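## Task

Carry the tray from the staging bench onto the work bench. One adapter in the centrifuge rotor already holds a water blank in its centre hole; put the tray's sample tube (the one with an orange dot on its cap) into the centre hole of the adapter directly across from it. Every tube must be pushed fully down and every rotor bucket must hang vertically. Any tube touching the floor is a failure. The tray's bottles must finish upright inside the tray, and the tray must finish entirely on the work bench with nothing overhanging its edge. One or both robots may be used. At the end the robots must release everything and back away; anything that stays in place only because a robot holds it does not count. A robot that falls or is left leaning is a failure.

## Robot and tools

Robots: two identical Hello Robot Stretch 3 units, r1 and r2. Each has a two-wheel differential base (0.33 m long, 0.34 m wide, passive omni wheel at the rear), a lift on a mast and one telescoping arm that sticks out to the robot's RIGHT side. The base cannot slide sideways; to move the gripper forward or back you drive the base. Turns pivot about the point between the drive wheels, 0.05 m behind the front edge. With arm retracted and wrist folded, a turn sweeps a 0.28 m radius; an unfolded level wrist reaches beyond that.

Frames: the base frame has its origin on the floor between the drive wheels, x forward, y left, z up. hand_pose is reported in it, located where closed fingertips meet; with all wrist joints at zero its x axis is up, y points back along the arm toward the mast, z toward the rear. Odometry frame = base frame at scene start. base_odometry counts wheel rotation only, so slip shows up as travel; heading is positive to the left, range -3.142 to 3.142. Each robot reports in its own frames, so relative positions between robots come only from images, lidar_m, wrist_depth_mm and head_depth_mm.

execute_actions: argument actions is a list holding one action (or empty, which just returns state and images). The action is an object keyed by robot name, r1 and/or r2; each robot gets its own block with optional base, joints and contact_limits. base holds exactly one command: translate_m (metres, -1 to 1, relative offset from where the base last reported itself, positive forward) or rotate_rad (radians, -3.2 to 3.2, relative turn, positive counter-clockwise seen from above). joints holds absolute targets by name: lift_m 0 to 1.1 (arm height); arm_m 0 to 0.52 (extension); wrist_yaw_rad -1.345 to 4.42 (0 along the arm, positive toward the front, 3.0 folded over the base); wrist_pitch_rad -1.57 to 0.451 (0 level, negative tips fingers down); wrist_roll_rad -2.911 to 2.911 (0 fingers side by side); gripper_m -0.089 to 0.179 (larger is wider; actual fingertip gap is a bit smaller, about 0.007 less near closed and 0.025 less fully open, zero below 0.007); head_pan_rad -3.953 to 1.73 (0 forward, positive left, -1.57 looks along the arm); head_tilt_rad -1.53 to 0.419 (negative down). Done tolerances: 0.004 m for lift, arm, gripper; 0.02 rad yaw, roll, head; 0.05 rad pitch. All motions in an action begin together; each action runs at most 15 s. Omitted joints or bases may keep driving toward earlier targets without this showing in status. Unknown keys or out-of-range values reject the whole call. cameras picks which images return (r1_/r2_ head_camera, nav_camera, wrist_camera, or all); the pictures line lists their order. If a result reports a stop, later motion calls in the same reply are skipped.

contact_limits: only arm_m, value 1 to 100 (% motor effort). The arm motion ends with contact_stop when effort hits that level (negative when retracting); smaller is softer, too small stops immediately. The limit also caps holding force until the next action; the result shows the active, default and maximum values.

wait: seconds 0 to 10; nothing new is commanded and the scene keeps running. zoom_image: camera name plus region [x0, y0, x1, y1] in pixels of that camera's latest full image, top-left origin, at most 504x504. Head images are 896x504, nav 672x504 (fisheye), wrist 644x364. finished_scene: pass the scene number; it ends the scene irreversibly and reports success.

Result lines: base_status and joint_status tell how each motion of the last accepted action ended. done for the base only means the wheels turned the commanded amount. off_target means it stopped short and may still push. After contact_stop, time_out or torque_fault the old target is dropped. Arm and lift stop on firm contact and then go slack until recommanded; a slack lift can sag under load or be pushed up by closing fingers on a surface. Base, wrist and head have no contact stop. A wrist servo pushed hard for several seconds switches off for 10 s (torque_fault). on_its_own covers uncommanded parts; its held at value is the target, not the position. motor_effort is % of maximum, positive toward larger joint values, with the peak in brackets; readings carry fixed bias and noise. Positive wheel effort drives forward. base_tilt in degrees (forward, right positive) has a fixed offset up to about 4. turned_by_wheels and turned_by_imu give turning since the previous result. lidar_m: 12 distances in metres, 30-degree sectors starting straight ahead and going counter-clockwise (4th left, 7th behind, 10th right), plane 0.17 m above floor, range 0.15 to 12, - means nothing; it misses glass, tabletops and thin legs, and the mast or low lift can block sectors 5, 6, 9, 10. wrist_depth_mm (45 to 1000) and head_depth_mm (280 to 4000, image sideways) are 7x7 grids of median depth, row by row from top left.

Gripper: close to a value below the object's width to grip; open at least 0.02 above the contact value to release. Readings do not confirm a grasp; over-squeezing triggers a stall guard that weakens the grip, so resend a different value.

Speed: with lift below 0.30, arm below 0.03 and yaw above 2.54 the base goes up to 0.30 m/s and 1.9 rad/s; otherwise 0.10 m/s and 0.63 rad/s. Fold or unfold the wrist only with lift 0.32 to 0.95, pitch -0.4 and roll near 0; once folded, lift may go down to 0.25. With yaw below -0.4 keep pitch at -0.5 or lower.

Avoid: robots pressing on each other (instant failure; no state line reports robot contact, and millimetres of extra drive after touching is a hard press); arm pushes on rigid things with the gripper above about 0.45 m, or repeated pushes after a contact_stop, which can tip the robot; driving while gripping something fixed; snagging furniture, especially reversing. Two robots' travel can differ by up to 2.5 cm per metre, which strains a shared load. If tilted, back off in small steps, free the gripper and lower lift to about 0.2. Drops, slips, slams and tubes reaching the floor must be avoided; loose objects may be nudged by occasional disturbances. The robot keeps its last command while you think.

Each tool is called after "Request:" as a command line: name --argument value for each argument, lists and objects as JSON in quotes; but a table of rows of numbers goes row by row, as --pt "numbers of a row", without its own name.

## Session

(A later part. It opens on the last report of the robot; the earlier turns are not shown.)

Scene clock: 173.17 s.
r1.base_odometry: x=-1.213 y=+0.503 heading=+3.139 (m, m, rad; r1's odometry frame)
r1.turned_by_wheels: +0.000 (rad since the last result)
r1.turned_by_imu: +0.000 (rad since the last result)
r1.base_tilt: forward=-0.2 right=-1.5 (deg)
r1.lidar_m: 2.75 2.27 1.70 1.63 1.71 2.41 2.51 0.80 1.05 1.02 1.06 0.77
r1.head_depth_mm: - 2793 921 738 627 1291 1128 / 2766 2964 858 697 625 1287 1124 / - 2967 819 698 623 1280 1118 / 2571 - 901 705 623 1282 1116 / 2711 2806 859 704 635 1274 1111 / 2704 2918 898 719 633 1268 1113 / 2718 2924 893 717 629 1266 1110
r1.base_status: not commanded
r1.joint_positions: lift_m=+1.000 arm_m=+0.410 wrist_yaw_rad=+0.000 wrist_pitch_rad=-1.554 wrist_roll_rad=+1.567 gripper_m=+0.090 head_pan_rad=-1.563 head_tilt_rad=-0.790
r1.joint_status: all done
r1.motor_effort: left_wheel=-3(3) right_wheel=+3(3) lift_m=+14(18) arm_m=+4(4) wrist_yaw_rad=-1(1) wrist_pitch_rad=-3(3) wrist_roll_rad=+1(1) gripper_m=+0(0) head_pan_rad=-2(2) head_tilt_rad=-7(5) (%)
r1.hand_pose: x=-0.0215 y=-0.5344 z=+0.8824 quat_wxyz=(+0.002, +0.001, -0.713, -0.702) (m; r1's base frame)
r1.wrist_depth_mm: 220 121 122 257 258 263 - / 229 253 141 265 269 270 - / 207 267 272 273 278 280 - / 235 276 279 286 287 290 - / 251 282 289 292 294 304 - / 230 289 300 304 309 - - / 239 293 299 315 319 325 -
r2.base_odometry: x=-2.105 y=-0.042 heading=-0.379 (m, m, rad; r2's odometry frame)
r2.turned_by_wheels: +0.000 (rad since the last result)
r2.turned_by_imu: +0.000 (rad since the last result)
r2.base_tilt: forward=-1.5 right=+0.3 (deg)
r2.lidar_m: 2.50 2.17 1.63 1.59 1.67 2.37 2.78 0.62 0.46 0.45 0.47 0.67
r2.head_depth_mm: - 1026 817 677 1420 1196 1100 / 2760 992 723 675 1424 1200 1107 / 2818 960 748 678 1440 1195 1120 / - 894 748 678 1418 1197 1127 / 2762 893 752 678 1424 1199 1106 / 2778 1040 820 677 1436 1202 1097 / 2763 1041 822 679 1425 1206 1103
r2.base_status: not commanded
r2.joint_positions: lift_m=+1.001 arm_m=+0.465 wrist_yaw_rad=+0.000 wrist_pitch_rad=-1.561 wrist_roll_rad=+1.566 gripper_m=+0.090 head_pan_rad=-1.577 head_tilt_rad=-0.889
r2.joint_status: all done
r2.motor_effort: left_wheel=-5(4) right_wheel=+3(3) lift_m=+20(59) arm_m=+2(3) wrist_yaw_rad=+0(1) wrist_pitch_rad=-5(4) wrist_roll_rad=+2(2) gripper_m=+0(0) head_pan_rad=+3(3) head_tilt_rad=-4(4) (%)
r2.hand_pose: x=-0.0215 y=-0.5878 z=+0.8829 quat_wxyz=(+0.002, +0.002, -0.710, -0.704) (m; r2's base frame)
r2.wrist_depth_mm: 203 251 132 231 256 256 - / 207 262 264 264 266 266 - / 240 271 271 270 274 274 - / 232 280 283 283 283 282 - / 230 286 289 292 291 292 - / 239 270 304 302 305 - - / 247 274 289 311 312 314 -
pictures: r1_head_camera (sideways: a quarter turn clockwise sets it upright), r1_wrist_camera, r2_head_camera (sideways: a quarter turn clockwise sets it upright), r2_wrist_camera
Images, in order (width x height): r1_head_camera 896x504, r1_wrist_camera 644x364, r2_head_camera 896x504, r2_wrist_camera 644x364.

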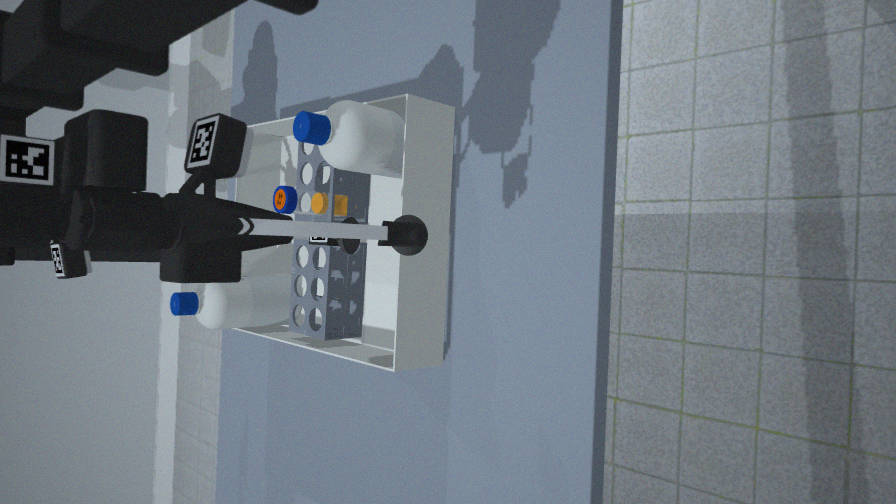

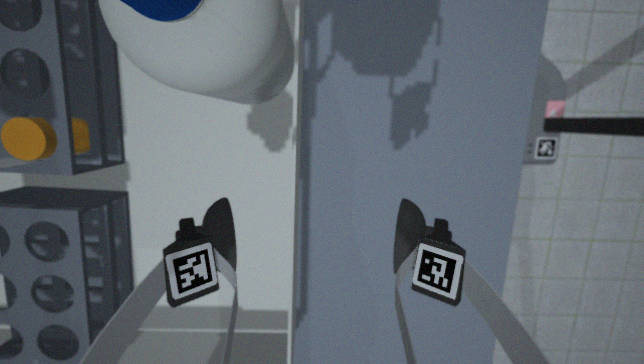

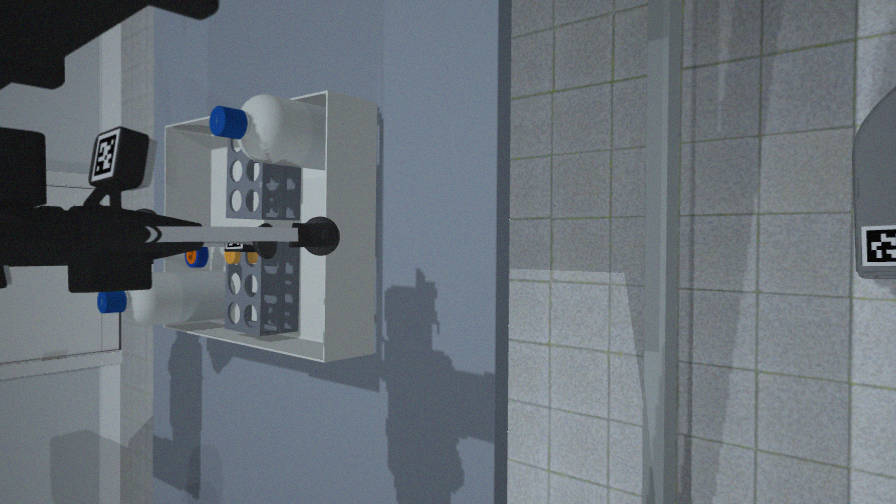

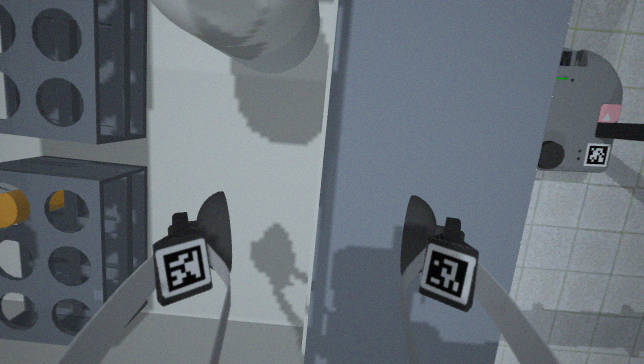

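Request:
execute_actions --actions '[{"r1":{"joints":{"arm_m":0.42}},"r2":{"base":{"rotate_rad":-0.05}}}]' --cameras '[]'

Request:
execute_actions --actions '[{"r1":{"joints":{"lift_m":0.925}},"r2":{"joints":{"lift_m":0.925}}}]' --cameras '["r1_head_camera","r1_wrist_camera","r2_head_camera","r2_wrist_camera"]'

Scene clock: 185.40 s.
r1.base_odometry: x=-1.213 y=+0.503 heading=+3.139 (m, m, rad; r1's odometry frame)
r1.turned_by_wheels: +0.000 (rad since the last result)
r1.turned_by_imu: +0.001 (rad since the last result)
r1.base_tilt: forward=-0.2 right=-1.3 (deg)
r1.lidar_m: 2.75 2.27 1.69 1.63 1.71 2.41 2.51 0.80 1.05 1.02 1.07 0.76
r1.head_depth_mm: - 2774 924 737 627 1280 1123 / 2739 2932 859 696 626 1285 1120 / - 2956 822 698 625 1281 1124 / 1421 - 900 705 621 1281 1114 / 2689 2838 860 704 635 1271 1114 / 2746 2947 899 721 631 1267 1109 / 2722 2922 894 720 629 1263 1105
r1.base_status: not commanded
r1.joint_positions: lift_m=+1.000 arm_m=+0.420 wrist_yaw_rad=+0.000 wrist_pitch_rad=-1.554 wrist_roll_rad=+1.567 gripper_m=+0.090 head_pan_rad=-1.563 head_tilt_rad=-0.790
r1.joint_status: all done
r1.motor_effort: left_wheel=-3(3) right_wheel=+3(3) lift_m=+15(14) arm_m=+4(6) wrist_yaw_rad=+0(1) wrist_pitch_rad=-3(3) wrist_roll_rad=+0(1) gripper_m=+0(0) head_pan_rad=-2(3) head_tilt_rad=-5(4) (%)
r1.hand_pose: x=-0.0215 y=-0.5444 z=+0.8824 quat_wxyz=(+0.002, +0.001, -0.713, -0.702) (m; r1's base frame)
r1.wrist_depth_mm: 197 127 120 256 261 263 - / 230 255 134 265 267 271 - / 203 264 269 274 275 279 - / 231 276 277 281 286 289 - / 224 279 290 293 295 299 - / 230 277 301 306 310 - - / 241 287 299 313 318 323 -
r2.base_odometry: x=-2.105 y=-0.042 heading=-0.429 (m, m, rad; r2's odometry frame)
r2.turned_by_wheels: -0.050 (rad since the last result)
r2.turned_by_imu: -0.049 (rad since the last result)
r2.base_tilt: forward=-1.5 right=+0.3 (deg)
r2.lidar_m: 2.51 2.27 1.65 1.59 1.65 2.23 2.79 0.65 0.47 0.45 0.47 0.63
r2.head_depth_mm: - 1032 816 693 1423 1202 1104 / 2851 1034 793 678 1425 1200 1115 / 2821 969 724 677 1426 1200 1115 / - 945 753 678 1422 1205 1121 / 2713 858 798 679 1434 1201 1108 / 2793 1038 816 678 1431 1221 1103 / 2802 1035 820 679 1428 1194 1108
r2.base_status: done
r2.joint_positions: lift_m=+1.001 arm_m=+0.465 wrist_yaw_rad=+0.000 wrist_pitch_rad=-1.561 wrist_roll_rad=+1.566 gripper_m=+0.090 head_pan_rad=-1.577 head_tilt_rad=-0.889
r2.joint_status: not commanded
r2.motor_effort: left_wheel=+2(3) right_wheel=-1(2) lift_m=+19(19) arm_m=+2(3) wrist_yaw_rad=+0(0) wrist_pitch_rad=-5(5) wrist_roll_rad=+2(2) gripper_m=+0(0) head_pan_rad=+3(3) head_tilt_rad=-3(3) (%)
r2.hand_pose: x=-0.0215 y=-0.5878 z=+0.8829 quat_wxyz=(+0.002, +0.002, -0.710, -0.704) (m; r2's base frame)
r2.wrist_depth_mm: 203 88 120 253 257 256 990 / 206 137 129 261 264 264 - / 214 270 272 273 273 273 - / 222 280 281 282 283 281 - / 240 286 292 291 291 294 - / 237 266 304 302 304 - - / 246 304 312 310 314 314 -
pictures: none
No camera images: the call's "cameras" was empty. Leave "cameras" out to get every camera's image.

Scene clock: 186.90 s.
r1.base_odometry: x=-1.213 y=+0.503 heading=+3.139 (m, m, rad; r1's odometry frame)
r1.turned_by_wheels: +0.000 (rad since the last result)
r1.turned_by_imu: +0.000 (rad since the last result)
r1.base_tilt: forward=-0.2 right=-1.3 (deg)
r1.lidar_m: 2.74 2.28 1.70 1.63 1.71 2.41 2.50 0.80 1.05 1.02 1.07 0.77
r1.head_depth_mm: 2656 2958 - 696 628 1285 1126 / 2628 - 832 697 625 1286 1127 / 2584 - 810 698 623 1289 1119 / 740 1541 835 690 622 1277 1114 / 2679 1096 862 703 634 1272 1112 / 2725 2919 898 719 632 1269 1108 / 2746 2918 892 719 628 1267 1105
r1.base_status: not commanded
r1.joint_positions: lift_m=+0.925 arm_m=+0.420 wrist_yaw_rad=+0.000 wrist_pitch_rad=-1.554 wrist_roll_rad=+1.567 gripper_m=+0.090 head_pan_rad=-1.563 head_tilt_rad=-0.790
r1.joint_status: all done
r1.motor_effort: left_wheel=-3(3) right_wheel=+3(3) lift_m=+14(15) arm_m=+3(3) wrist_yaw_rad=-1(0) wrist_pitch_rad=-3(3) wrist_roll_rad=+1(1) gripper_m=+0(0) head_pan_rad=-3(3) head_tilt_rad=-6(5) (%)
r1.hand_pose: x=-0.0215 y=-0.5444 z=+0.8074 quat_wxyz=(+0.002, +0.001, -0.713, -0.702) (m; r1's base frame)
r1.wrist_depth_mm: - 59 70 186 189 190 192 / 185 187 118 192 195 196 198 / 190 194 195 198 201 203 205 / 199 199 201 205 207 210 213 / 202 206 209 213 214 216 222 / 206 213 217 220 224 225 - / 213 223 225 227 231 233 -
r2.base_odometry: x=-2.105 y=-0.042 heading=-0.429 (m, m, rad; r2's odometry frame)
r2.turned_by_wheels: +0.000 (rad since the last result)
r2.turned_by_imu: +0.000 (rad since the last result)
r2.base_tilt: forward=-1.4 right=+0.3 (deg)
r2.lidar_m: 2.50 2.28 1.65 1.59 1.65 2.24 2.78 0.65 0.47 0.45 0.47 0.63
r2.head_depth_mm: 2820 - - 675 1420 1203 1104 / - 992 796 675 1431 1208 1113 / - 946 726 679 1422 1188 1115 / 1764 - 815 677 1415 1196 1119 / 2673 859 800 677 1430 1203 1099 / 2786 1039 818 679 1439 1219 1103 / 2763 1045 823 682 1422 1195 1103
r2.base_status: not commanded
r2.joint_positions: lift_m=+0.926 arm_m=+0.465 wrist_yaw_rad=+0.000 wrist_pitch_rad=-1.561 wrist_roll_rad=+1.566 gripper_m=+0.090 head_pan_rad=-1.577 head_tilt_rad=-0.889
r2.joint_status: all done
r2.motor_effort: left_wheel=+2(1) right_wheel=-1(1) lift_m=+19(20) arm_m=+3(2) wrist_yaw_rad=+0(1) wrist_pitch_rad=-5(5) wrist_roll_rad=+2(2) gripper_m=+0(0) head_pan_rad=+2(3) head_tilt_rad=-4(4) (%)
r2.hand_pose: x=-0.0215 y=-0.5878 z=+0.8079 quat_wxyz=(+0.002, +0.002, -0.710, -0.704) (m; r2's base frame)
r2.wrist_depth_mm: - 56 66 185 187 186 185 / - 62 84 190 192 191 190 / 194 198 197 197 198 198 197 / 200 205 203 203 204 204 205 / 209 211 211 210 210 212 214 / 212 219 219 218 220 218 - / 196 227 225 227 227 227 -
pictures: r1_head_camera (sideways: a quarter turn clockwise sets it upright), r1_wrist_camera, r2_head_camera (sideways: a quarter turn clockwise sets it upright), r2_wrist_camera
Images, in order (width x height): r1_head_camera 896x504, r1_wrist_camera 644x364, r2_head_camera 896x504, r2_wrist_camera 644x364.

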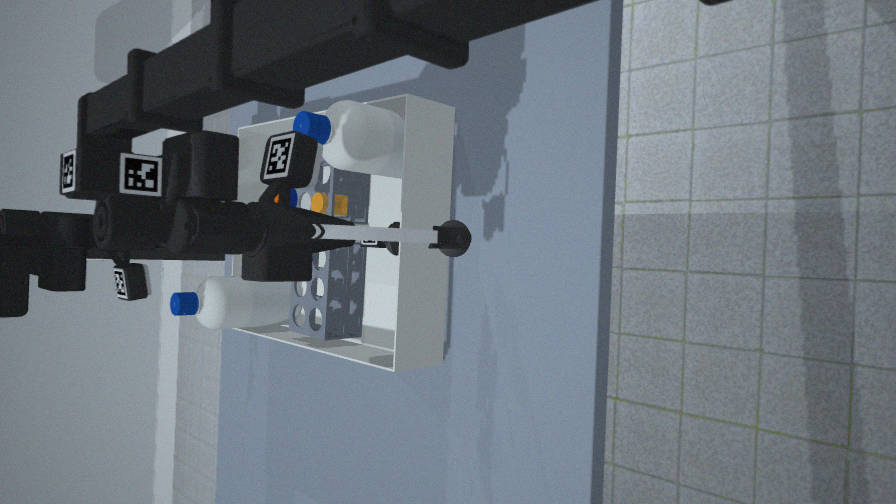

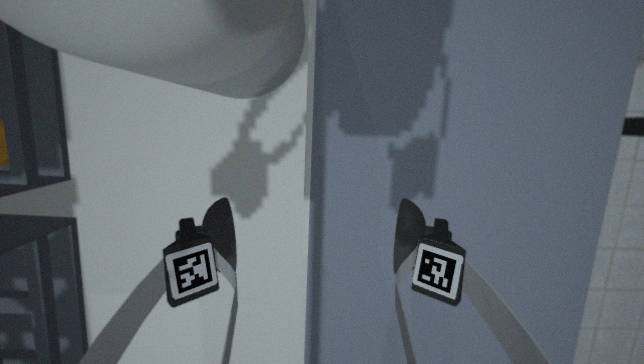

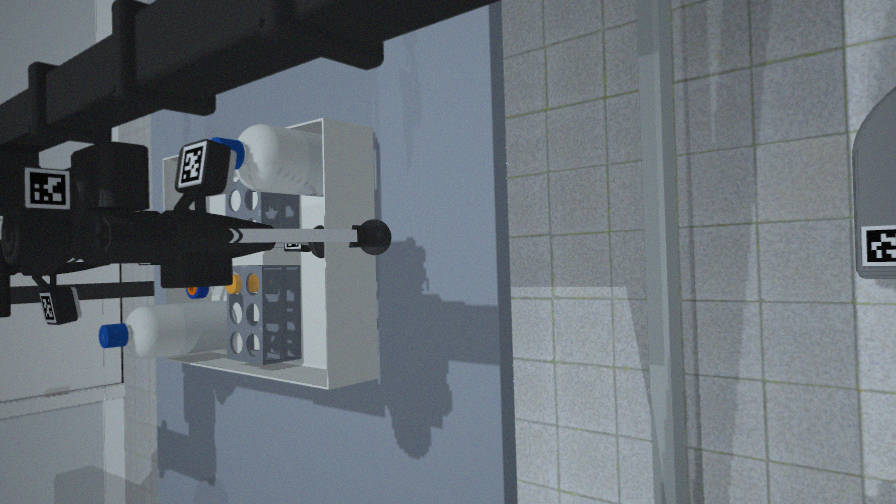

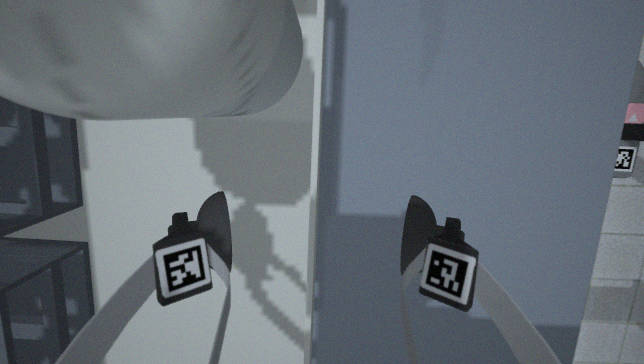

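Request:
execute_actions --actions '[{"r1":{"base":{"translate_m":0.015},"joints":{"lift_m":0.905}},"r2":{"base":{"translate_m":0.03},"joints":{"lift_m":0.905}}}]' --cameras '[]'

Request:
execute_actions --actions '[{"r1":{"joints":{"gripper_m":-0.04}},"r2":{"joints":{"gripper_m":-0.04}}}]' --cameras '[]'

Request:
execute_actions --actions '[{"r1":{"joints":{"lift_m":1.0}},"r2":{"joints":{"lift_m":1.0}}}]' --cameras '["r1_head_camera","r1_wrist_camera","r2_head_camera","r2_nav_camera"]'

Scene clock: 197.47 s.
r1.base_odometry: x=-1.228 y=+0.503 heading=+3.139 (m, m, rad; r1's odometry frame)
r1.turned_by_wheels: +0.000 (rad since the last result)
r1.turned_by_imu: +0.001 (rad since the last result)
r1.base_tilt: forward=-0.3 right=-1.4 (deg)
r1.lidar_m: 2.73 2.27 1.69 1.63 1.71 2.41 2.51 0.82 1.05 1.02 1.07 0.76
r1.head_depth_mm: 2676 2908 - - 627 1292 1127 / 2671 - 645 695 626 1285 1124 / 791 - 820 701 622 1279 1115 / 773 2886 825 696 621 1275 1118 / 2701 2916 872 704 635 1272 1114 / 2691 2940 901 720 631 1265 1110 / 2729 2950 892 718 630 1263 1111
r1.base_status: done
r1.joint_positions: lift_m=+0.905 arm_m=+0.420 wrist_yaw_rad=+0.000 wrist_pitch_rad=-1.554 wrist_roll_rad=+1.567 gripper_m=+0.090 head_pan_rad=-1.563 head_tilt_rad=-0.790
r1.joint_status: all done
r1.motor_effort: left_wheel=-4(4) right_wheel=+3(8) lift_m=+14(15) arm_m=+4(3) wrist_yaw_rad=-1(1) wrist_pitch_rad=-4(4) wrist_roll_rad=+1(1) gripper_m=+1(0) head_pan_rad=-2(2) head_tilt_rad=-5(5) (%)
r1.hand_pose: x=-0.0215 y=-0.5444 z=+0.7874 quat_wxyz=(+0.002, +0.001, -0.713, -0.702) (m; r1's base frame)
r1.wrist_depth_mm: 163 162 107 167 170 171 172 / 167 169 170 172 175 176 178 / 172 174 175 178 180 182 183 / 178 180 181 184 186 188 190 / 183 185 188 191 192 195 197 / 189 191 195 198 201 201 206 / 195 200 201 205 208 209 214
r2.base_odometry: x=-2.078 y=-0.055 heading=-0.429 (m, m, rad; r2's odometry frame)
r2.turned_by_wheels: +0.000 (rad since the last result)
r2.turned_by_imu: +0.000 (rad since the last result)
r2.base_tilt: forward=-1.5 right=+0.3 (deg)
r2.lidar_m: 2.48 2.27 1.66 1.59 1.65 2.24 2.82 0.64 0.47 0.45 0.47 0.63
r2.head_depth_mm: 2881 - - 658 1421 1198 1092 / 2700 665 728 678 1438 1193 1114 / - 947 730 675 1414 1203 1121 / 827 - 815 676 1425 1195 1113 / 2753 891 760 680 1424 1199 1100 / 2762 1038 820 679 1425 1220 1106 / 2863 1043 823 679 1438 1194 1098
r2.base_status: done
r2.joint_positions: lift_m=+0.906 arm_m=+0.465 wrist_yaw_rad=+0.000 wrist_pitch_rad=-1.561 wrist_roll_rad=+1.566 gripper_m=+0.090 head_pan_rad=-1.577 head_tilt_rad=-0.889
r2.joint_status: all done
r2.motor_effort: left_wheel=+2(7) right_wheel=-1(2) lift_m=+19(15) arm_m=+2(2) wrist_yaw_rad=+0(1) wrist_pitch_rad=-4(4) wrist_roll_rad=+2(2) gripper_m=+0(0) head_pan_rad=+3(3) head_tilt_rad=-4(3) (%)
r2.hand_pose: x=-0.0215 y=-0.5878 z=+0.7879 quat_wxyz=(+0.002, +0.002, -0.710, -0.704) (m; r2's base frame)
r2.wrist_depth_mm: 168 166 126 166 168 167 166 / 172 172 171 172 173 172 172 / 178 177 177 178 178 178 177 / 184 182 183 183 183 183 183 / 188 189 189 190 190 189 189 / 194 196 197 196 197 196 196 / 200 204 203 204 204 204 205
pictures: none
No camera images: the call's "cameras" was empty. Leave "cameras" out to get every camera's image.

Scene clock: 199.27 s.
r1.base_odometry: x=-1.228 y=+0.503 heading=+3.139 (m, m, rad; r1's odometry frame)
r1.turned_by_wheels: +0.000 (rad since the last result)
r1.turned_by_imu: +0.000 (rad since the last result)
r1.base_tilt: forward=-0.3 right=-1.4 (deg)
r1.lidar_m: 2.73 2.26 1.70 1.63 1.70 2.41 2.52 0.82 1.05 1.02 1.07 0.75
r1.head_depth_mm: 2670 2913 - - 627 1286 1128 / 2698 - 647 695 625 1285 1115 / 789 - 821 700 624 1277 1122 / 770 2896 829 704 622 1272 1117 / 2680 2907 873 705 633 1269 1116 / 2724 2944 896 722 631 1271 1112 / 2721 2934 896 717 631 1263 1104
r1.base_status: not commanded
r1.joint_positions: lift_m=+0.905 arm_m=+0.420 wrist_yaw_rad=+0.000 wrist_pitch_rad=-1.536 wrist_roll_rad=+1.567 gripper_m=-0.039 head_pan_rad=-1.563 head_tilt_rad=-0.790
r1.joint_status: all done
r1.motor_effort: left_wheel=-4(4) right_wheel=+3(3) lift_m=+15(15) arm_m=+2(4) wrist_yaw_rad=-1(1) wrist_pitch_rad=-13(14) wrist_roll_rad=+1(0) gripper_m=-19(94) head_pan_rad=-2(2) head_tilt_rad=-6(4) (%)
r1.hand_pose: x=-0.0215 y=-0.5494 z=+0.7870 quat_wxyz=(+0.002, +0.001, -0.719, -0.695) (m; r1's base frame)
r1.wrist_depth_mm: 165 164 102 166 168 168 169 / 169 169 170 172 173 174 175 / 174 176 176 177 179 179 180 / 180 181 181 183 185 185 186 / 184 188 188 - 192 192 192 / 191 195 195 198 198 200 199 / 197 201 201 204 205 206 208
r2.base_odometry: x=-2.078 y=-0.055 heading=-0.429 (m, m, rad; r2's odometry frame)
r2.turned_by_wheels: +0.000 (rad since the last result)
r2.turned_by_imu: +0.000 (rad since the last result)
r2.base_tilt: forward=-1.5 right=+0.3 (deg)
r2.lidar_m: 2.47 2.28 1.65 1.59 1.64 2.23 2.82 0.65 0.47 0.45 0.47 0.63
r2.head_depth_mm: 2849 - - 659 1424 1198 1099 / 2664 665 732 676 1432 1203 1110 / - 957 731 676 1432 1199 1124 / 827 - 810 679 1416 1206 1110 / 2747 887 762 677 1417 1195 1100 / 2804 1034 822 679 1421 1228 1104 / 2804 1033 823 680 1440 1201 1103
r2.base_status: not commanded
r2.joint_positions: lift_m=+0.906 arm_m=+0.465 wrist_yaw_rad=+0.000 wrist_pitch_rad=-1.553 wrist_roll_rad=+1.566 gripper_m=-0.039 head_pan_rad=-1.577 head_tilt_rad=-0.889
r2.joint_status: all done
r2.motor_effort: left_wheel=+2(2) right_wheel=-1(1) lift_m=+20(20) arm_m=+1(2) wrist_yaw_rad=-1(2) wrist_pitch_rad=-8(9) wrist_roll_rad=+3(3) gripper_m=-16(91) head_pan_rad=+2(2) head_tilt_rad=-4(3) (%)
r2.hand_pose: x=-0.0215 y=-0.5900 z=+0.7877 quat_wxyz=(+0.002, +0.002, -0.713, -0.701) (m; r2's base frame)
r2.wrist_depth_mm: 168 167 124 166 167 166 164 / 172 172 171 171 172 171 170 / 177 178 177 177 178 177 175 / 185 184 182 182 183 182 181 / 188 189 189 - 190 188 187 / 195 198 196 198 196 195 193 / 200 203 202 202 204 202 202
pictures: none
No camera images: the call's "cameras" was empty. Leave "cameras" out to get every camera's image.

Scene clock: 200.97 s.
r1.base_odometry: x=-1.228 y=+0.503 heading=+3.139 (m, m, rad; r1's odometry frame)
r1.turned_by_wheels: +0.000 (rad since the last result)
r1.turned_by_imu: +0.000 (rad since the last result)
r1.base_tilt: forward=-0.2 right=-1.4 (deg)
r1.lidar_m: 2.73 2.27 1.70 1.63 1.70 2.41 2.52 0.82 1.05 1.02 1.07 0.75
r1.head_depth_mm: - 2788 895 735 627 1288 1129 / 2766 2901 600 713 625 1288 1127 / - 2956 719 729 623 1279 1120 / 2660 778 731 727 621 1274 1116 / 2680 832 673 723 634 1273 1112 / 2713 2954 898 721 630 1274 1111 / 2722 2901 893 716 630 1270 1108
r1.base_status: not commanded
r1.joint_positions: lift_m=+0.999 arm_m=+0.420 wrist_yaw_rad=+0.000 wrist_pitch_rad=-1.535 wrist_roll_rad=+1.567 gripper_m=-0.039 head_pan_rad=-1.563 head_tilt_rad=-0.790
r1.joint_status: all done
r1.motor_effort: left_wheel=-3(4) right_wheel=+3(4) lift_m=+26(28) arm_m=+2(2) wrist_yaw_rad=-1(1) wrist_pitch_rad=-13(14) wrist_roll_rad=+1(0) gripper_m=-19(18) head_pan_rad=-2(2) head_tilt_rad=-5(5) (%)
r1.hand_pose: x=-0.0215 y=-0.5496 z=+0.8813 quat_wxyz=(+0.002, +0.001, -0.719, -0.695) (m; r1's base frame)
r1.wrist_depth_mm: 165 166 101 168 256 258 1000 / 170 171 171 173 265 266 - / 175 176 176 179 273 275 - / 182 181 181 183 284 284 - / 184 188 187 - 293 293 - / 191 194 194 249 302 307 - / 197 200 201 311 313 320 -
r2.base_odometry: x=-2.078 y=-0.055 heading=-0.429 (m, m, rad; r2's odometry frame)
r2.turned_by_wheels: +0.000 (rad since the last result)
r2.turned_by_imu: +0.000 (rad since the last result)
r2.base_tilt: forward=-1.5 right=+0.3 (deg)
r2.lidar_m: 2.48 2.28 1.65 1.59 1.65 2.24 2.81 0.64 0.47 0.45 0.47 0.63
r2.head_depth_mm: - 1033 817 693 1417 1194 1102 / 2814 611 752 674 1420 1196 1112 / - 758 752 677 1436 1191 1118 / - 762 764 678 1425 1207 1123 / 809 774 754 678 1437 1199 1104 / 2795 1036 823 677 1429 1232 1106 / 2779 1034 820 680 1422 1197 1102
r2.base_status: not commanded
r2.joint_positions: lift_m=+0.999 arm_m=+0.465 wrist_yaw_rad=+0.000 wrist_pitch_rad=-1.549 wrist_roll_rad=+1.566 gripper_m=-0.039 head_pan_rad=-1.577 head_tilt_rad=-0.889
r2.joint_status: all done
r2.motor_effort: left_wheel=+1(2) right_wheel=-1(1) lift_m=+71(79) arm_m=+1(1) wrist_yaw_rad=-1(0) wrist_pitch_rad=-10(11) wrist_roll_rad=+2(2) gripper_m=-16(17) head_pan_rad=+3(3) head_tilt_rad=-4(3) (%)
r2.hand_pose: x=-0.0215 y=-0.5910 z=+0.8811 quat_wxyz=(+0.002, +0.002, -0.714, -0.700) (m; r2's base frame)
r2.wrist_depth_mm: 167 166 124 167 254 252 976 / 172 172 171 173 262 260 992 / 178 178 177 178 271 268 - / 186 184 182 183 280 278 - / 188 190 190 - 288 289 - / 196 197 198 299 299 299 - / 201 205 204 306 309 312 -
pictures: r1_head_camera (sideways: a quarter turn clockwise sets it upright), r1_wrist_camera, r2_head_camera (sideways: a quarter turn clockwise sets it upright), r2_nav_camera (sideways: a quarter turn counterclockwise sets it upright)
Images, in order (width x height): r1_head_camera 896x504, r1_wrist_camera 644x364, r2_head_camera 896x504, r2_nav_camera 672x504.

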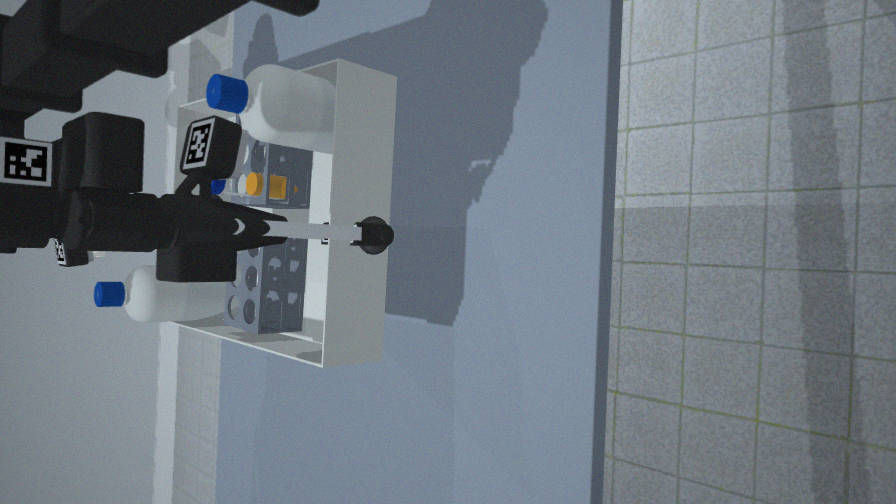

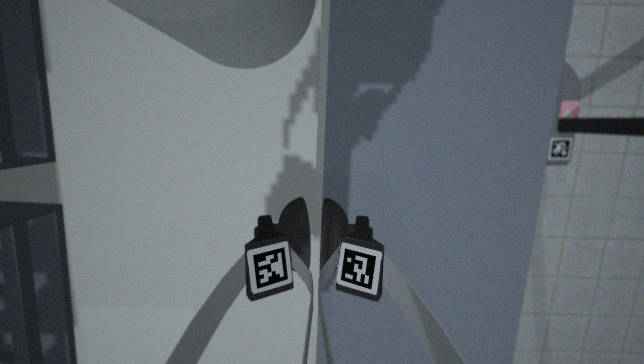

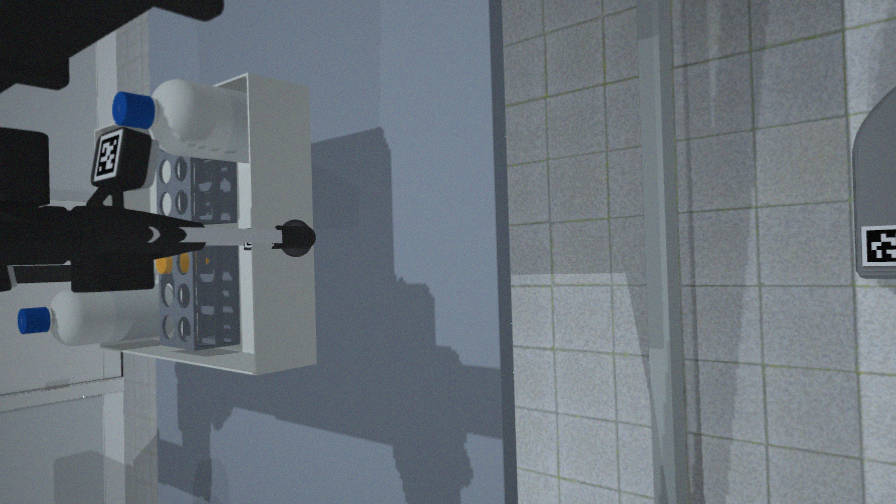

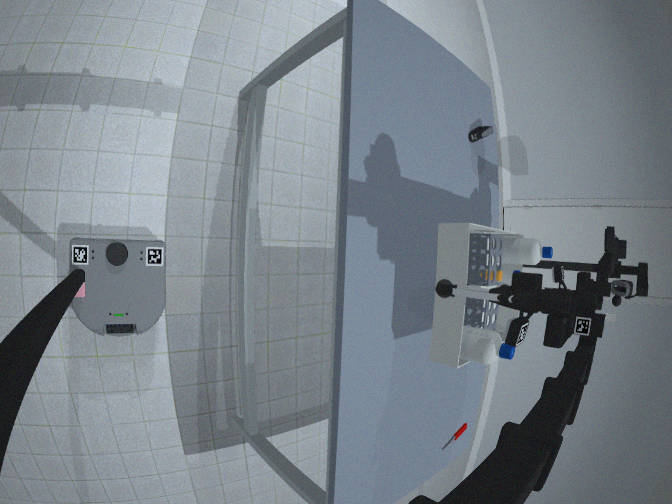

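Request:
execute_actions --actions '[{"r1":{"joints":{"lift_m":1.06}},"r2":{"joints":{"lift_m":1.06}}}]' --cameras '[]'

Request:
execute_actions --actions '[{"r1":{"base":{"translate_m":-0.5}},"r2":{"base":{"translate_m":0.5}}}]' --cameras '["r1_head_camera","r2_head_camera","r2_nav_camera"]'

Scene clock: 208.20 s.
r1.base_odometry: x=-1.228 y=+0.503 heading=+3.139 (m, m, rad; r1's odometry frame)
r1.turned_by_wheels: +0.000 (rad since the last result)
r1.turned_by_imu: +0.001 (rad since the last result)
r1.base_tilt: forward=-0.3 right=-1.3 (deg)
r1.lidar_m: 2.73 2.27 1.70 1.63 1.71 2.41 2.53 0.82 1.05 1.02 1.07 0.75
r1.head_depth_mm: 2668 2910 862 736 628 1285 1124 / 2736 539 590 732 626 1280 1126 / 2758 722 609 729 622 1280 1120 / 2633 734 714 728 621 1281 1114 / 2597 743 615 722 633 1272 1113 / 2717 2919 868 720 631 1263 1107 / 2722 2914 890 718 628 1266 1113
r1.base_status: not commanded
r1.joint_positions: lift_m=+1.060 arm_m=+0.420 wrist_yaw_rad=+0.000 wrist_pitch_rad=-1.535 wrist_roll_rad=+1.567 gripper_m=-0.039 head_pan_rad=-1.563 head_tilt_rad=-0.790
r1.joint_status: all done
r1.motor_effort: left_wheel=-3(3) right_wheel=+4(3) lift_m=+26(26) arm_m=+2(2) wrist_yaw_rad=+0(0) wrist_pitch_rad=-13(14) wrist_roll_rad=+1(0) gripper_m=-18(19) head_pan_rad=-3(2) head_tilt_rad=-4(5) (%)
r1.hand_pose: x=-0.0215 y=-0.5496 z=+0.9413 quat_wxyz=(+0.002, +0.001, -0.719, -0.695) (m; r1's base frame)
r1.wrist_depth_mm: 166 166 101 168 313 317 - / 170 171 171 173 324 324 - / 175 176 176 179 335 334 - / 182 182 182 184 344 - - / 184 188 187 - 359 - - / 191 194 194 282 372 - - / 197 201 201 379 386 - -
r2.base_odometry: x=-2.078 y=-0.055 heading=-0.429 (m, m, rad; r2's odometry frame)
r2.turned_by_wheels: +0.000 (rad since the last result)
r2.turned_by_imu: +0.000 (rad since the last result)
r2.base_tilt: forward=-1.4 right=+0.3 (deg)
r2.lidar_m: 2.46 2.28 1.65 1.59 1.65 2.24 2.81 0.64 0.47 0.45 0.47 0.63
r2.head_depth_mm: 2809 1032 816 695 1412 1190 1096 / 546 578 820 676 1423 1199 1114 / 851 619 817 675 1428 1199 1122 / - 695 794 677 1426 1203 1121 / 776 686 791 678 1434 1197 1104 / 2767 1001 820 679 1416 1221 1103 / 2777 1035 818 677 1428 1199 1106
r2.base_status: not commanded
r2.joint_positions: lift_m=+1.059 arm_m=+0.465 wrist_yaw_rad=+0.000 wrist_pitch_rad=-1.549 wrist_roll_rad=+1.566 gripper_m=-0.039 head_pan_rad=-1.577 head_tilt_rad=-0.889
r2.joint_status: all done
r2.motor_effort: left_wheel=+1(1) right_wheel=+0(1) lift_m=+71(72) arm_m=+1(1) wrist_yaw_rad=+0(0) wrist_pitch_rad=-10(10) wrist_roll_rad=+2(2) gripper_m=-16(16) head_pan_rad=+3(3) head_tilt_rad=-4(4) (%)
r2.hand_pose: x=-0.0215 y=-0.5910 z=+0.9411 quat_wxyz=(+0.002, +0.002, -0.714, -0.700) (m; r2's base frame)
r2.wrist_depth_mm: 167 167 124 167 311 311 - / 172 172 171 173 319 316 - / 178 178 177 178 331 331 - / 185 184 183 183 339 - - / 188 190 190 - 351 - - / 196 198 197 364 364 - - / 200 205 205 375 378 - -
pictures: none
No camera images: the call's "cameras" was empty. Leave "cameras" out to get every camera's image.

Scene clock: 214.83 s.
r1.base_odometry: x=-0.728 y=+0.501 heading=+3.139 (m, m, rad; r1's odometry frame)
r1.turned_by_wheels: +0.000 (rad since the last result)
r1.turned_by_imu: +0.003 (rad since the last result)
r1.base_tilt: forward=-0.3 right=-1.5 (deg)
r1.lidar_m: 3.20 2.29 1.69 1.63 1.74 2.44 2.03 2.23 0.43 1.01 1.06 1.20
r1.head_depth_mm: 2649 2899 2062 736 613 1216 1126 / 2710 538 579 732 609 1229 1099 / 2734 714 699 731 623 1282 1120 / 2571 721 710 707 620 1280 1117 / 2588 736 605 724 618 1273 1119 / 2725 2892 871 721 616 1268 1111 / 2703 2892 897 719 614 1257 1107
r1.base_status: done
r1.joint_positions: lift_m=+1.060 arm_m=+0.420 wrist_yaw_rad=+0.001 wrist_pitch_rad=-1.562 wrist_roll_rad=+1.568 gripper_m=-0.039 head_pan_rad=-1.563 head_tilt_rad=-0.790
r1.joint_status: not commanded
r1.motor_effort: left_wheel=-3(7) right_wheel=+2(4) lift_m=+25(26) arm_m=+2(2) wrist_yaw_rad=+0(1) wrist_pitch_rad=+0(14) wrist_roll_rad=+0(0) gripper_m=-19(19) head_pan_rad=-3(2) head_tilt_rad=-4(4) (%)
r1.hand_pose: x=-0.0216 y=-0.5427 z=+0.9418 quat_wxyz=(+0.002, +0.001, -0.710, -0.704) (m; r1's base frame)
r1.wrist_depth_mm: 166 167 99 153 318 323 - / 171 173 173 175 327 330 - / 175 177 178 181 337 340 - / 181 182 183 185 351 - - / 182 187 188 - 363 - - / 188 192 194 197 379 - - / 194 197 200 202 387 - -
r2.base_odometry: x=-1.623 y=-0.263 heading=-0.429 (m, m, rad; r2's odometry frame)
r2.turned_by_wheels: +0.000 (rad since the last result)
r2.turned_by_imu: -0.002 (rad since the last result)
r2.base_tilt: forward=-1.5 right=+0.4 (deg)
r2.lidar_m: 1.98 2.29 1.66 1.60 1.65 2.25 3.31 0.64 0.46 0.44 0.46 2.22
r2.head_depth_mm: 2805 1029 820 677 1424 1197 1105 / 824 577 792 676 1416 1204 1107 / 852 608 796 676 1428 1196 1119 / - 704 798 678 1423 1202 1118 / 759 699 792 677 1434 1199 1101 / 2795 1080 819 676 893 1252 1105 / 2809 2601 2021 1550 1430 1245 1099
r2.base_status: done
r2.joint_positions: lift_m=+1.059 arm_m=+0.465 wrist_yaw_rad=+0.000 wrist_pitch_rad=-1.582 wrist_roll_rad=+1.567 gripper_m=-0.039 head_pan_rad=-1.577 head_tilt_rad=-0.889
r2.joint_status: not commanded
r2.motor_effort: left_wheel=+2(8) right_wheel=-2(3) lift_m=+69(71) arm_m=+1(1) wrist_yaw_rad=+0(1) wrist_pitch_rad=+6(10) wrist_roll_rad=+2(2) gripper_m=-15(16) head_pan_rad=+3(3) head_tilt_rad=-4(4) (%)
r2.hand_pose: x=-0.0216 y=-0.5824 z=+0.9419 quat_wxyz=(+0.002, +0.001, -0.703, -0.711) (m; r2's base frame)
r2.wrist_depth_mm: 165 167 123 170 313 316 - / 172 173 175 176 327 322 - / 177 179 180 184 334 335 - / 184 185 188 190 346 - - / 189 193 193 - 358 - - / 198 202 202 207 372 - - / 202 210 211 375 381 - -
pictures: r1_head_camera (sideways: a quarter turn clockwise sets it upright), r2_head_camera (sideways: a quarter turn clockwise sets it upright), r2_nav_camera (sideways: a quarter turn counterclockwise sets it upright)
Images, in order (width x height): r1_head_camera 896x504, r2_head_camera 896x504, r2_nav_camera 672x504.

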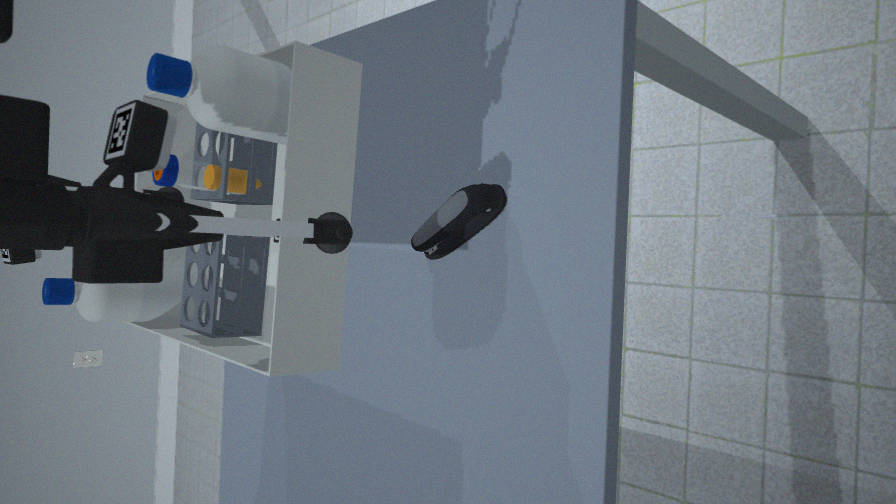

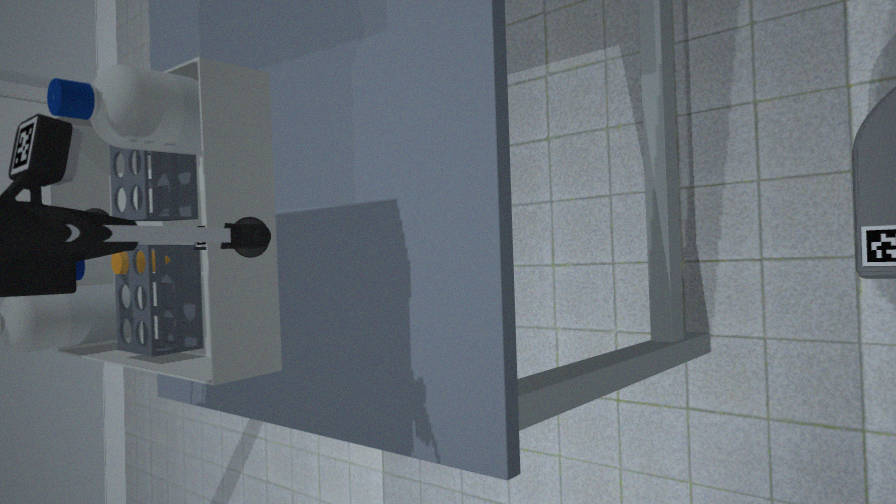

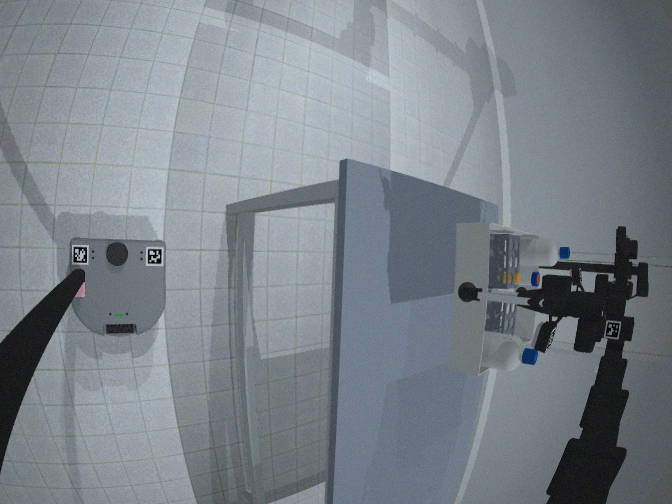

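Request:
execute_actions --actions '[{"r1":{"base":{"rotate_rad":-0.035},"joints":{"arm_m":0.412}},"r2":{"base":{"rotate_rad":0.025},"joints":{"arm_m":0.457}}}]' --cameras '[]'

Request:
execute_actions --actions '[{"r1":{"base":{"translate_m":-0.5}},"r2":{"base":{"translate_m":0.5}}}]' --cameras '["r1_head_camera","r2_head_camera","r2_nav_camera"]'

Scene clock: 224.57 s.
r1.base_odometry: x=-0.728 y=+0.501 heading=+3.104 (m, m, rad; r1's odometry frame)
r1.turned_by_wheels: -0.035 (rad since the last result)
r1.turned_by_imu: -0.034 (rad since the last result)
r1.base_tilt: forward=-0.2 right=-1.4 (deg)
r1.lidar_m: 3.21 2.37 1.70 1.64 1.73 2.35 2.03 2.23 0.42 1.01 1.04 1.20
r1.head_depth_mm: 2670 2934 2183 735 626 1236 1127 / 2737 541 583 732 626 983 1121 / 2759 698 701 731 622 1279 1123 / 1954 718 706 695 620 1279 1118 / 2543 742 599 724 618 1274 1116 / 2676 2901 870 721 617 1268 1109 / 2682 2886 898 718 616 1268 1107
r1.base_status: done
r1.joint_positions: lift_m=+1.060 arm_m=+0.412 wrist_yaw_rad=+0.000 wrist_pitch_rad=-1.547 wrist_roll_rad=+1.568 gripper_m=-0.039 head_pan_rad=-1.563 head_tilt_rad=-0.790
r1.joint_status: all done
r1.motor_effort: left_wheel=+1(6) right_wheel=+0(5) lift_m=+26(26) arm_m=-3(5) wrist_yaw_rad=+0(1) wrist_pitch_rad=-8(8) wrist_roll_rad=+0(0) gripper_m=-18(19) head_pan_rad=-2(2) head_tilt_rad=-5(5) (%)
r1.hand_pose: x=-0.0215 y=-0.5392 z=+0.9415 quat_wxyz=(+0.002, +0.001, -0.715, -0.699) (m; r1's base frame)
r1.wrist_depth_mm: 172 100 102 310 313 318 - / 175 176 176 321 325 326 - / 178 180 181 328 335 337 - / 184 184 184 286 347 - - / 186 188 189 - 360 - - / 190 193 193 282 373 - - / 193 198 199 381 387 - -
r2.base_odometry: x=-1.623 y=-0.263 heading=-0.404 (m, m, rad; r2's odometry frame)
r2.turned_by_wheels: +0.025 (rad since the last result)
r2.turned_by_imu: +0.025 (rad since the last result)
r2.base_tilt: forward=-1.5 right=+0.3 (deg)
r2.lidar_m: 1.98 2.24 1.65 1.59 1.66 2.31 3.31 0.62 0.46 0.44 0.46 1.99
r2.head_depth_mm: 2850 1029 818 676 1417 1202 1101 / 542 577 794 677 1423 1198 1112 / 847 611 795 677 1421 1199 1120 / - 701 790 677 1432 1197 1116 / 764 706 795 678 1430 1199 1101 / 2803 2478 820 675 957 1249 1101 / 2786 2514 2036 1638 1441 1242 1103
r2.base_status: done
r2.joint_positions: lift_m=+1.059 arm_m=+0.457 wrist_yaw_rad=-0.001 wrist_pitch_rad=-1.557 wrist_roll_rad=+1.570 gripper_m=-0.039 head_pan_rad=-1.577 head_tilt_rad=-0.889
r2.joint_status: all done
r2.motor_effort: left_wheel=-1(6) right_wheel=+1(4) lift_m=+69(69) arm_m=-6(4) wrist_yaw_rad=+1(1) wrist_pitch_rad=-6(7) wrist_roll_rad=+1(1) gripper_m=-14(16) head_pan_rad=+3(3) head_tilt_rad=-4(4) (%)
r2.hand_pose: x=-0.0215 y=-0.5815 z=+0.9413 quat_wxyz=(+0.000, +0.000, -0.712, -0.702) (m; r2's base frame)
r2.wrist_depth_mm: 167 168 123 170 311 311 - / 172 174 173 176 320 320 - / 180 181 181 183 333 330 - / 188 188 188 190 343 - - / 196 197 196 - 352 - - / 201 206 206 290 366 - - / 209 216 216 376 381 - -
pictures: none
No camera images: the call's "cameras" was empty. Leave "cameras" out to get every camera's image.

Scene clock: 231.10 s.
r1.base_odometry: x=-0.229 y=+0.482 heading=+3.104 (m, m, rad; r1's odometry frame)
r1.turned_by_wheels: +0.000 (rad since the last result)
r1.turned_by_imu: +0.005 (rad since the last result)
r1.base_tilt: forward=-0.3 right=-1.4 (deg)
r1.lidar_m: 1.68 2.36 1.71 1.66 1.72 2.36 1.54 1.55 3.18 1.02 0.43 1.42
r1.head_depth_mm: 2676 2891 2176 1813 1510 1282 1126 / 2767 544 585 1793 1497 1282 1119 / 2735 703 704 1794 1492 1282 1121 / 1957 718 655 1737 1492 1278 1120 / 2530 729 605 1762 1489 1270 1115 / 2695 2882 930 1483 1479 1267 1108 / 2713 2879 896 717 645 1197 1110
r1.base_status: done
r1.joint_positions: lift_m=+1.060 arm_m=+0.412 wrist_yaw_rad=+0.000 wrist_pitch_rad=-1.534 wrist_roll_rad=+1.568 gripper_m=-0.039 head_pan_rad=-1.563 head_tilt_rad=-0.790
r1.joint_status: not commanded
r1.motor_effort: left_wheel=+1(3) right_wheel=+1(6) lift_m=+26(26) arm_m=-4(3) wrist_yaw_rad=-1(0) wrist_pitch_rad=-14(14) wrist_roll_rad=+1(1) gripper_m=-19(18) head_pan_rad=-2(3) head_tilt_rad=-5(5) (%)
r1.hand_pose: x=-0.0215 y=-0.5424 z=+0.9413 quat_wxyz=(+0.002, +0.001, -0.720, -0.694) (m; r1's base frame)
r1.wrist_depth_mm: 173 115 102 - - - - / 177 177 178 - - - - / 181 182 182 - - - - / 186 186 185 - - - - / 189 190 189 - - - - / 191 194 194 197 - - - / 194 200 199 390 462 - -
r2.base_odometry: x=-1.164 y=-0.460 heading=-0.404 (m, m, rad; r2's odometry frame)
r2.turned_by_wheels: +0.000 (rad since the last result)
r2.turned_by_imu: -0.003 (rad since the last result)
r2.base_tilt: forward=-1.5 right=+0.3 (deg)
r2.lidar_m: 1.84 2.22 1.65 1.59 1.65 2.29 1.70 0.64 0.54 1.47 3.31 1.50
r2.head_depth_mm: 2810 1028 868 1641 978 1212 1095 / 544 583 1869 1631 1408 1221 1111 / 848 615 1957 1677 1431 1239 1115 / - 705 1769 1669 1423 1244 1120 / 757 708 1862 1668 1422 1251 1099 / 2806 2458 2011 1679 1427 1245 1101 / 2783 2543 2042 1676 1425 1249 1108
r2.base_status: done
r2.joint_positions: lift_m=+1.059 arm_m=+0.457 wrist_yaw_rad=-0.001 wrist_pitch_rad=-1.542 wrist_roll_rad=+1.570 gripper_m=-0.039 head_pan_rad=-1.577 head_tilt_rad=-0.889
r2.joint_status: not commanded
r2.motor_effort: left_wheel=-1(2) right_wheel=+1(6) lift_m=+69(69) arm_m=-6(6) wrist_yaw_rad=+0(2) wrist_pitch_rad=-14(14) wrist_roll_rad=+0(0) gripper_m=-15(15) head_pan_rad=+3(3) head_tilt_rad=-4(4) (%)
r2.hand_pose: x=-0.0215 y=-0.5854 z=+0.9410 quat_wxyz=(+0.000, +0.000, -0.717, -0.697) (m; r2's base frame)
r2.wrist_depth_mm: 169 169 124 170 - - - / 175 175 175 177 - - - / 182 182 182 184 - - - / 190 191 189 192 - - - / 197 199 198 - - - - / 204 208 208 210 - - - / 210 219 219 - - - -
pictures: r1_head_camera (sideways: a quarter turn clockwise sets it upright), r2_head_camera (sideways: a quarter turn clockwise sets it upright), r2_nav_camera (sideways: a quarter turn counterclockwise sets it upright)
Images, in order (width x height): r1_head_camera 896x504, r2_head_camera 896x504, r2_nav_camera 672x504.

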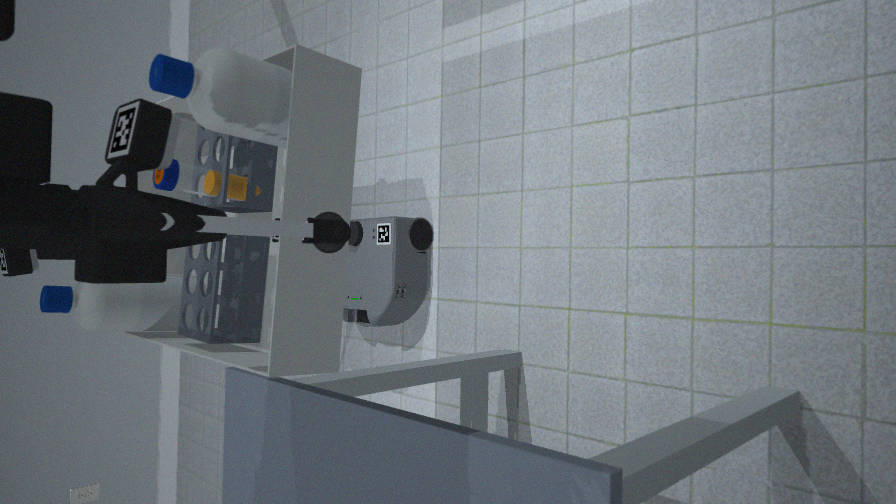

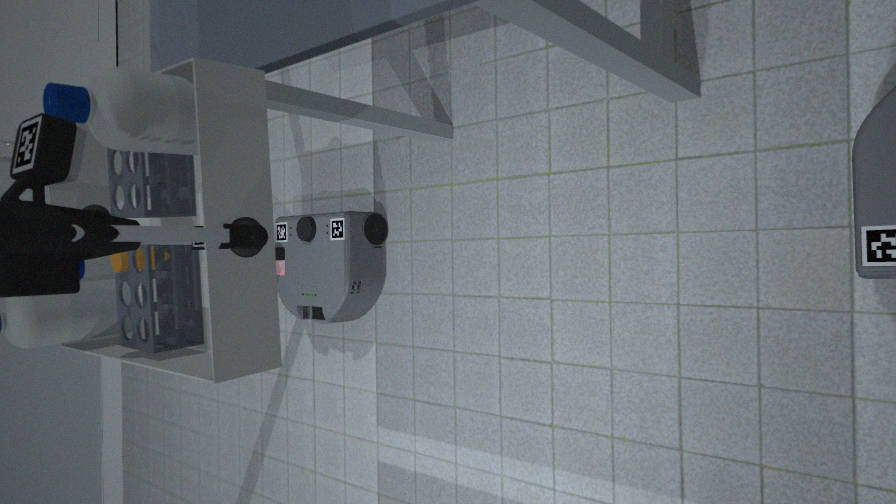

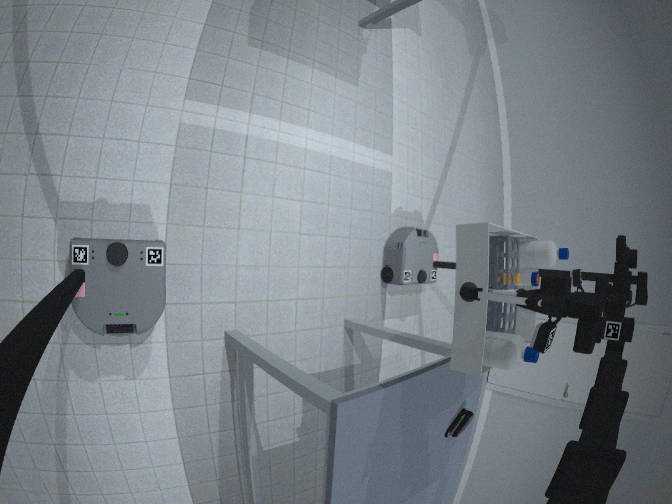

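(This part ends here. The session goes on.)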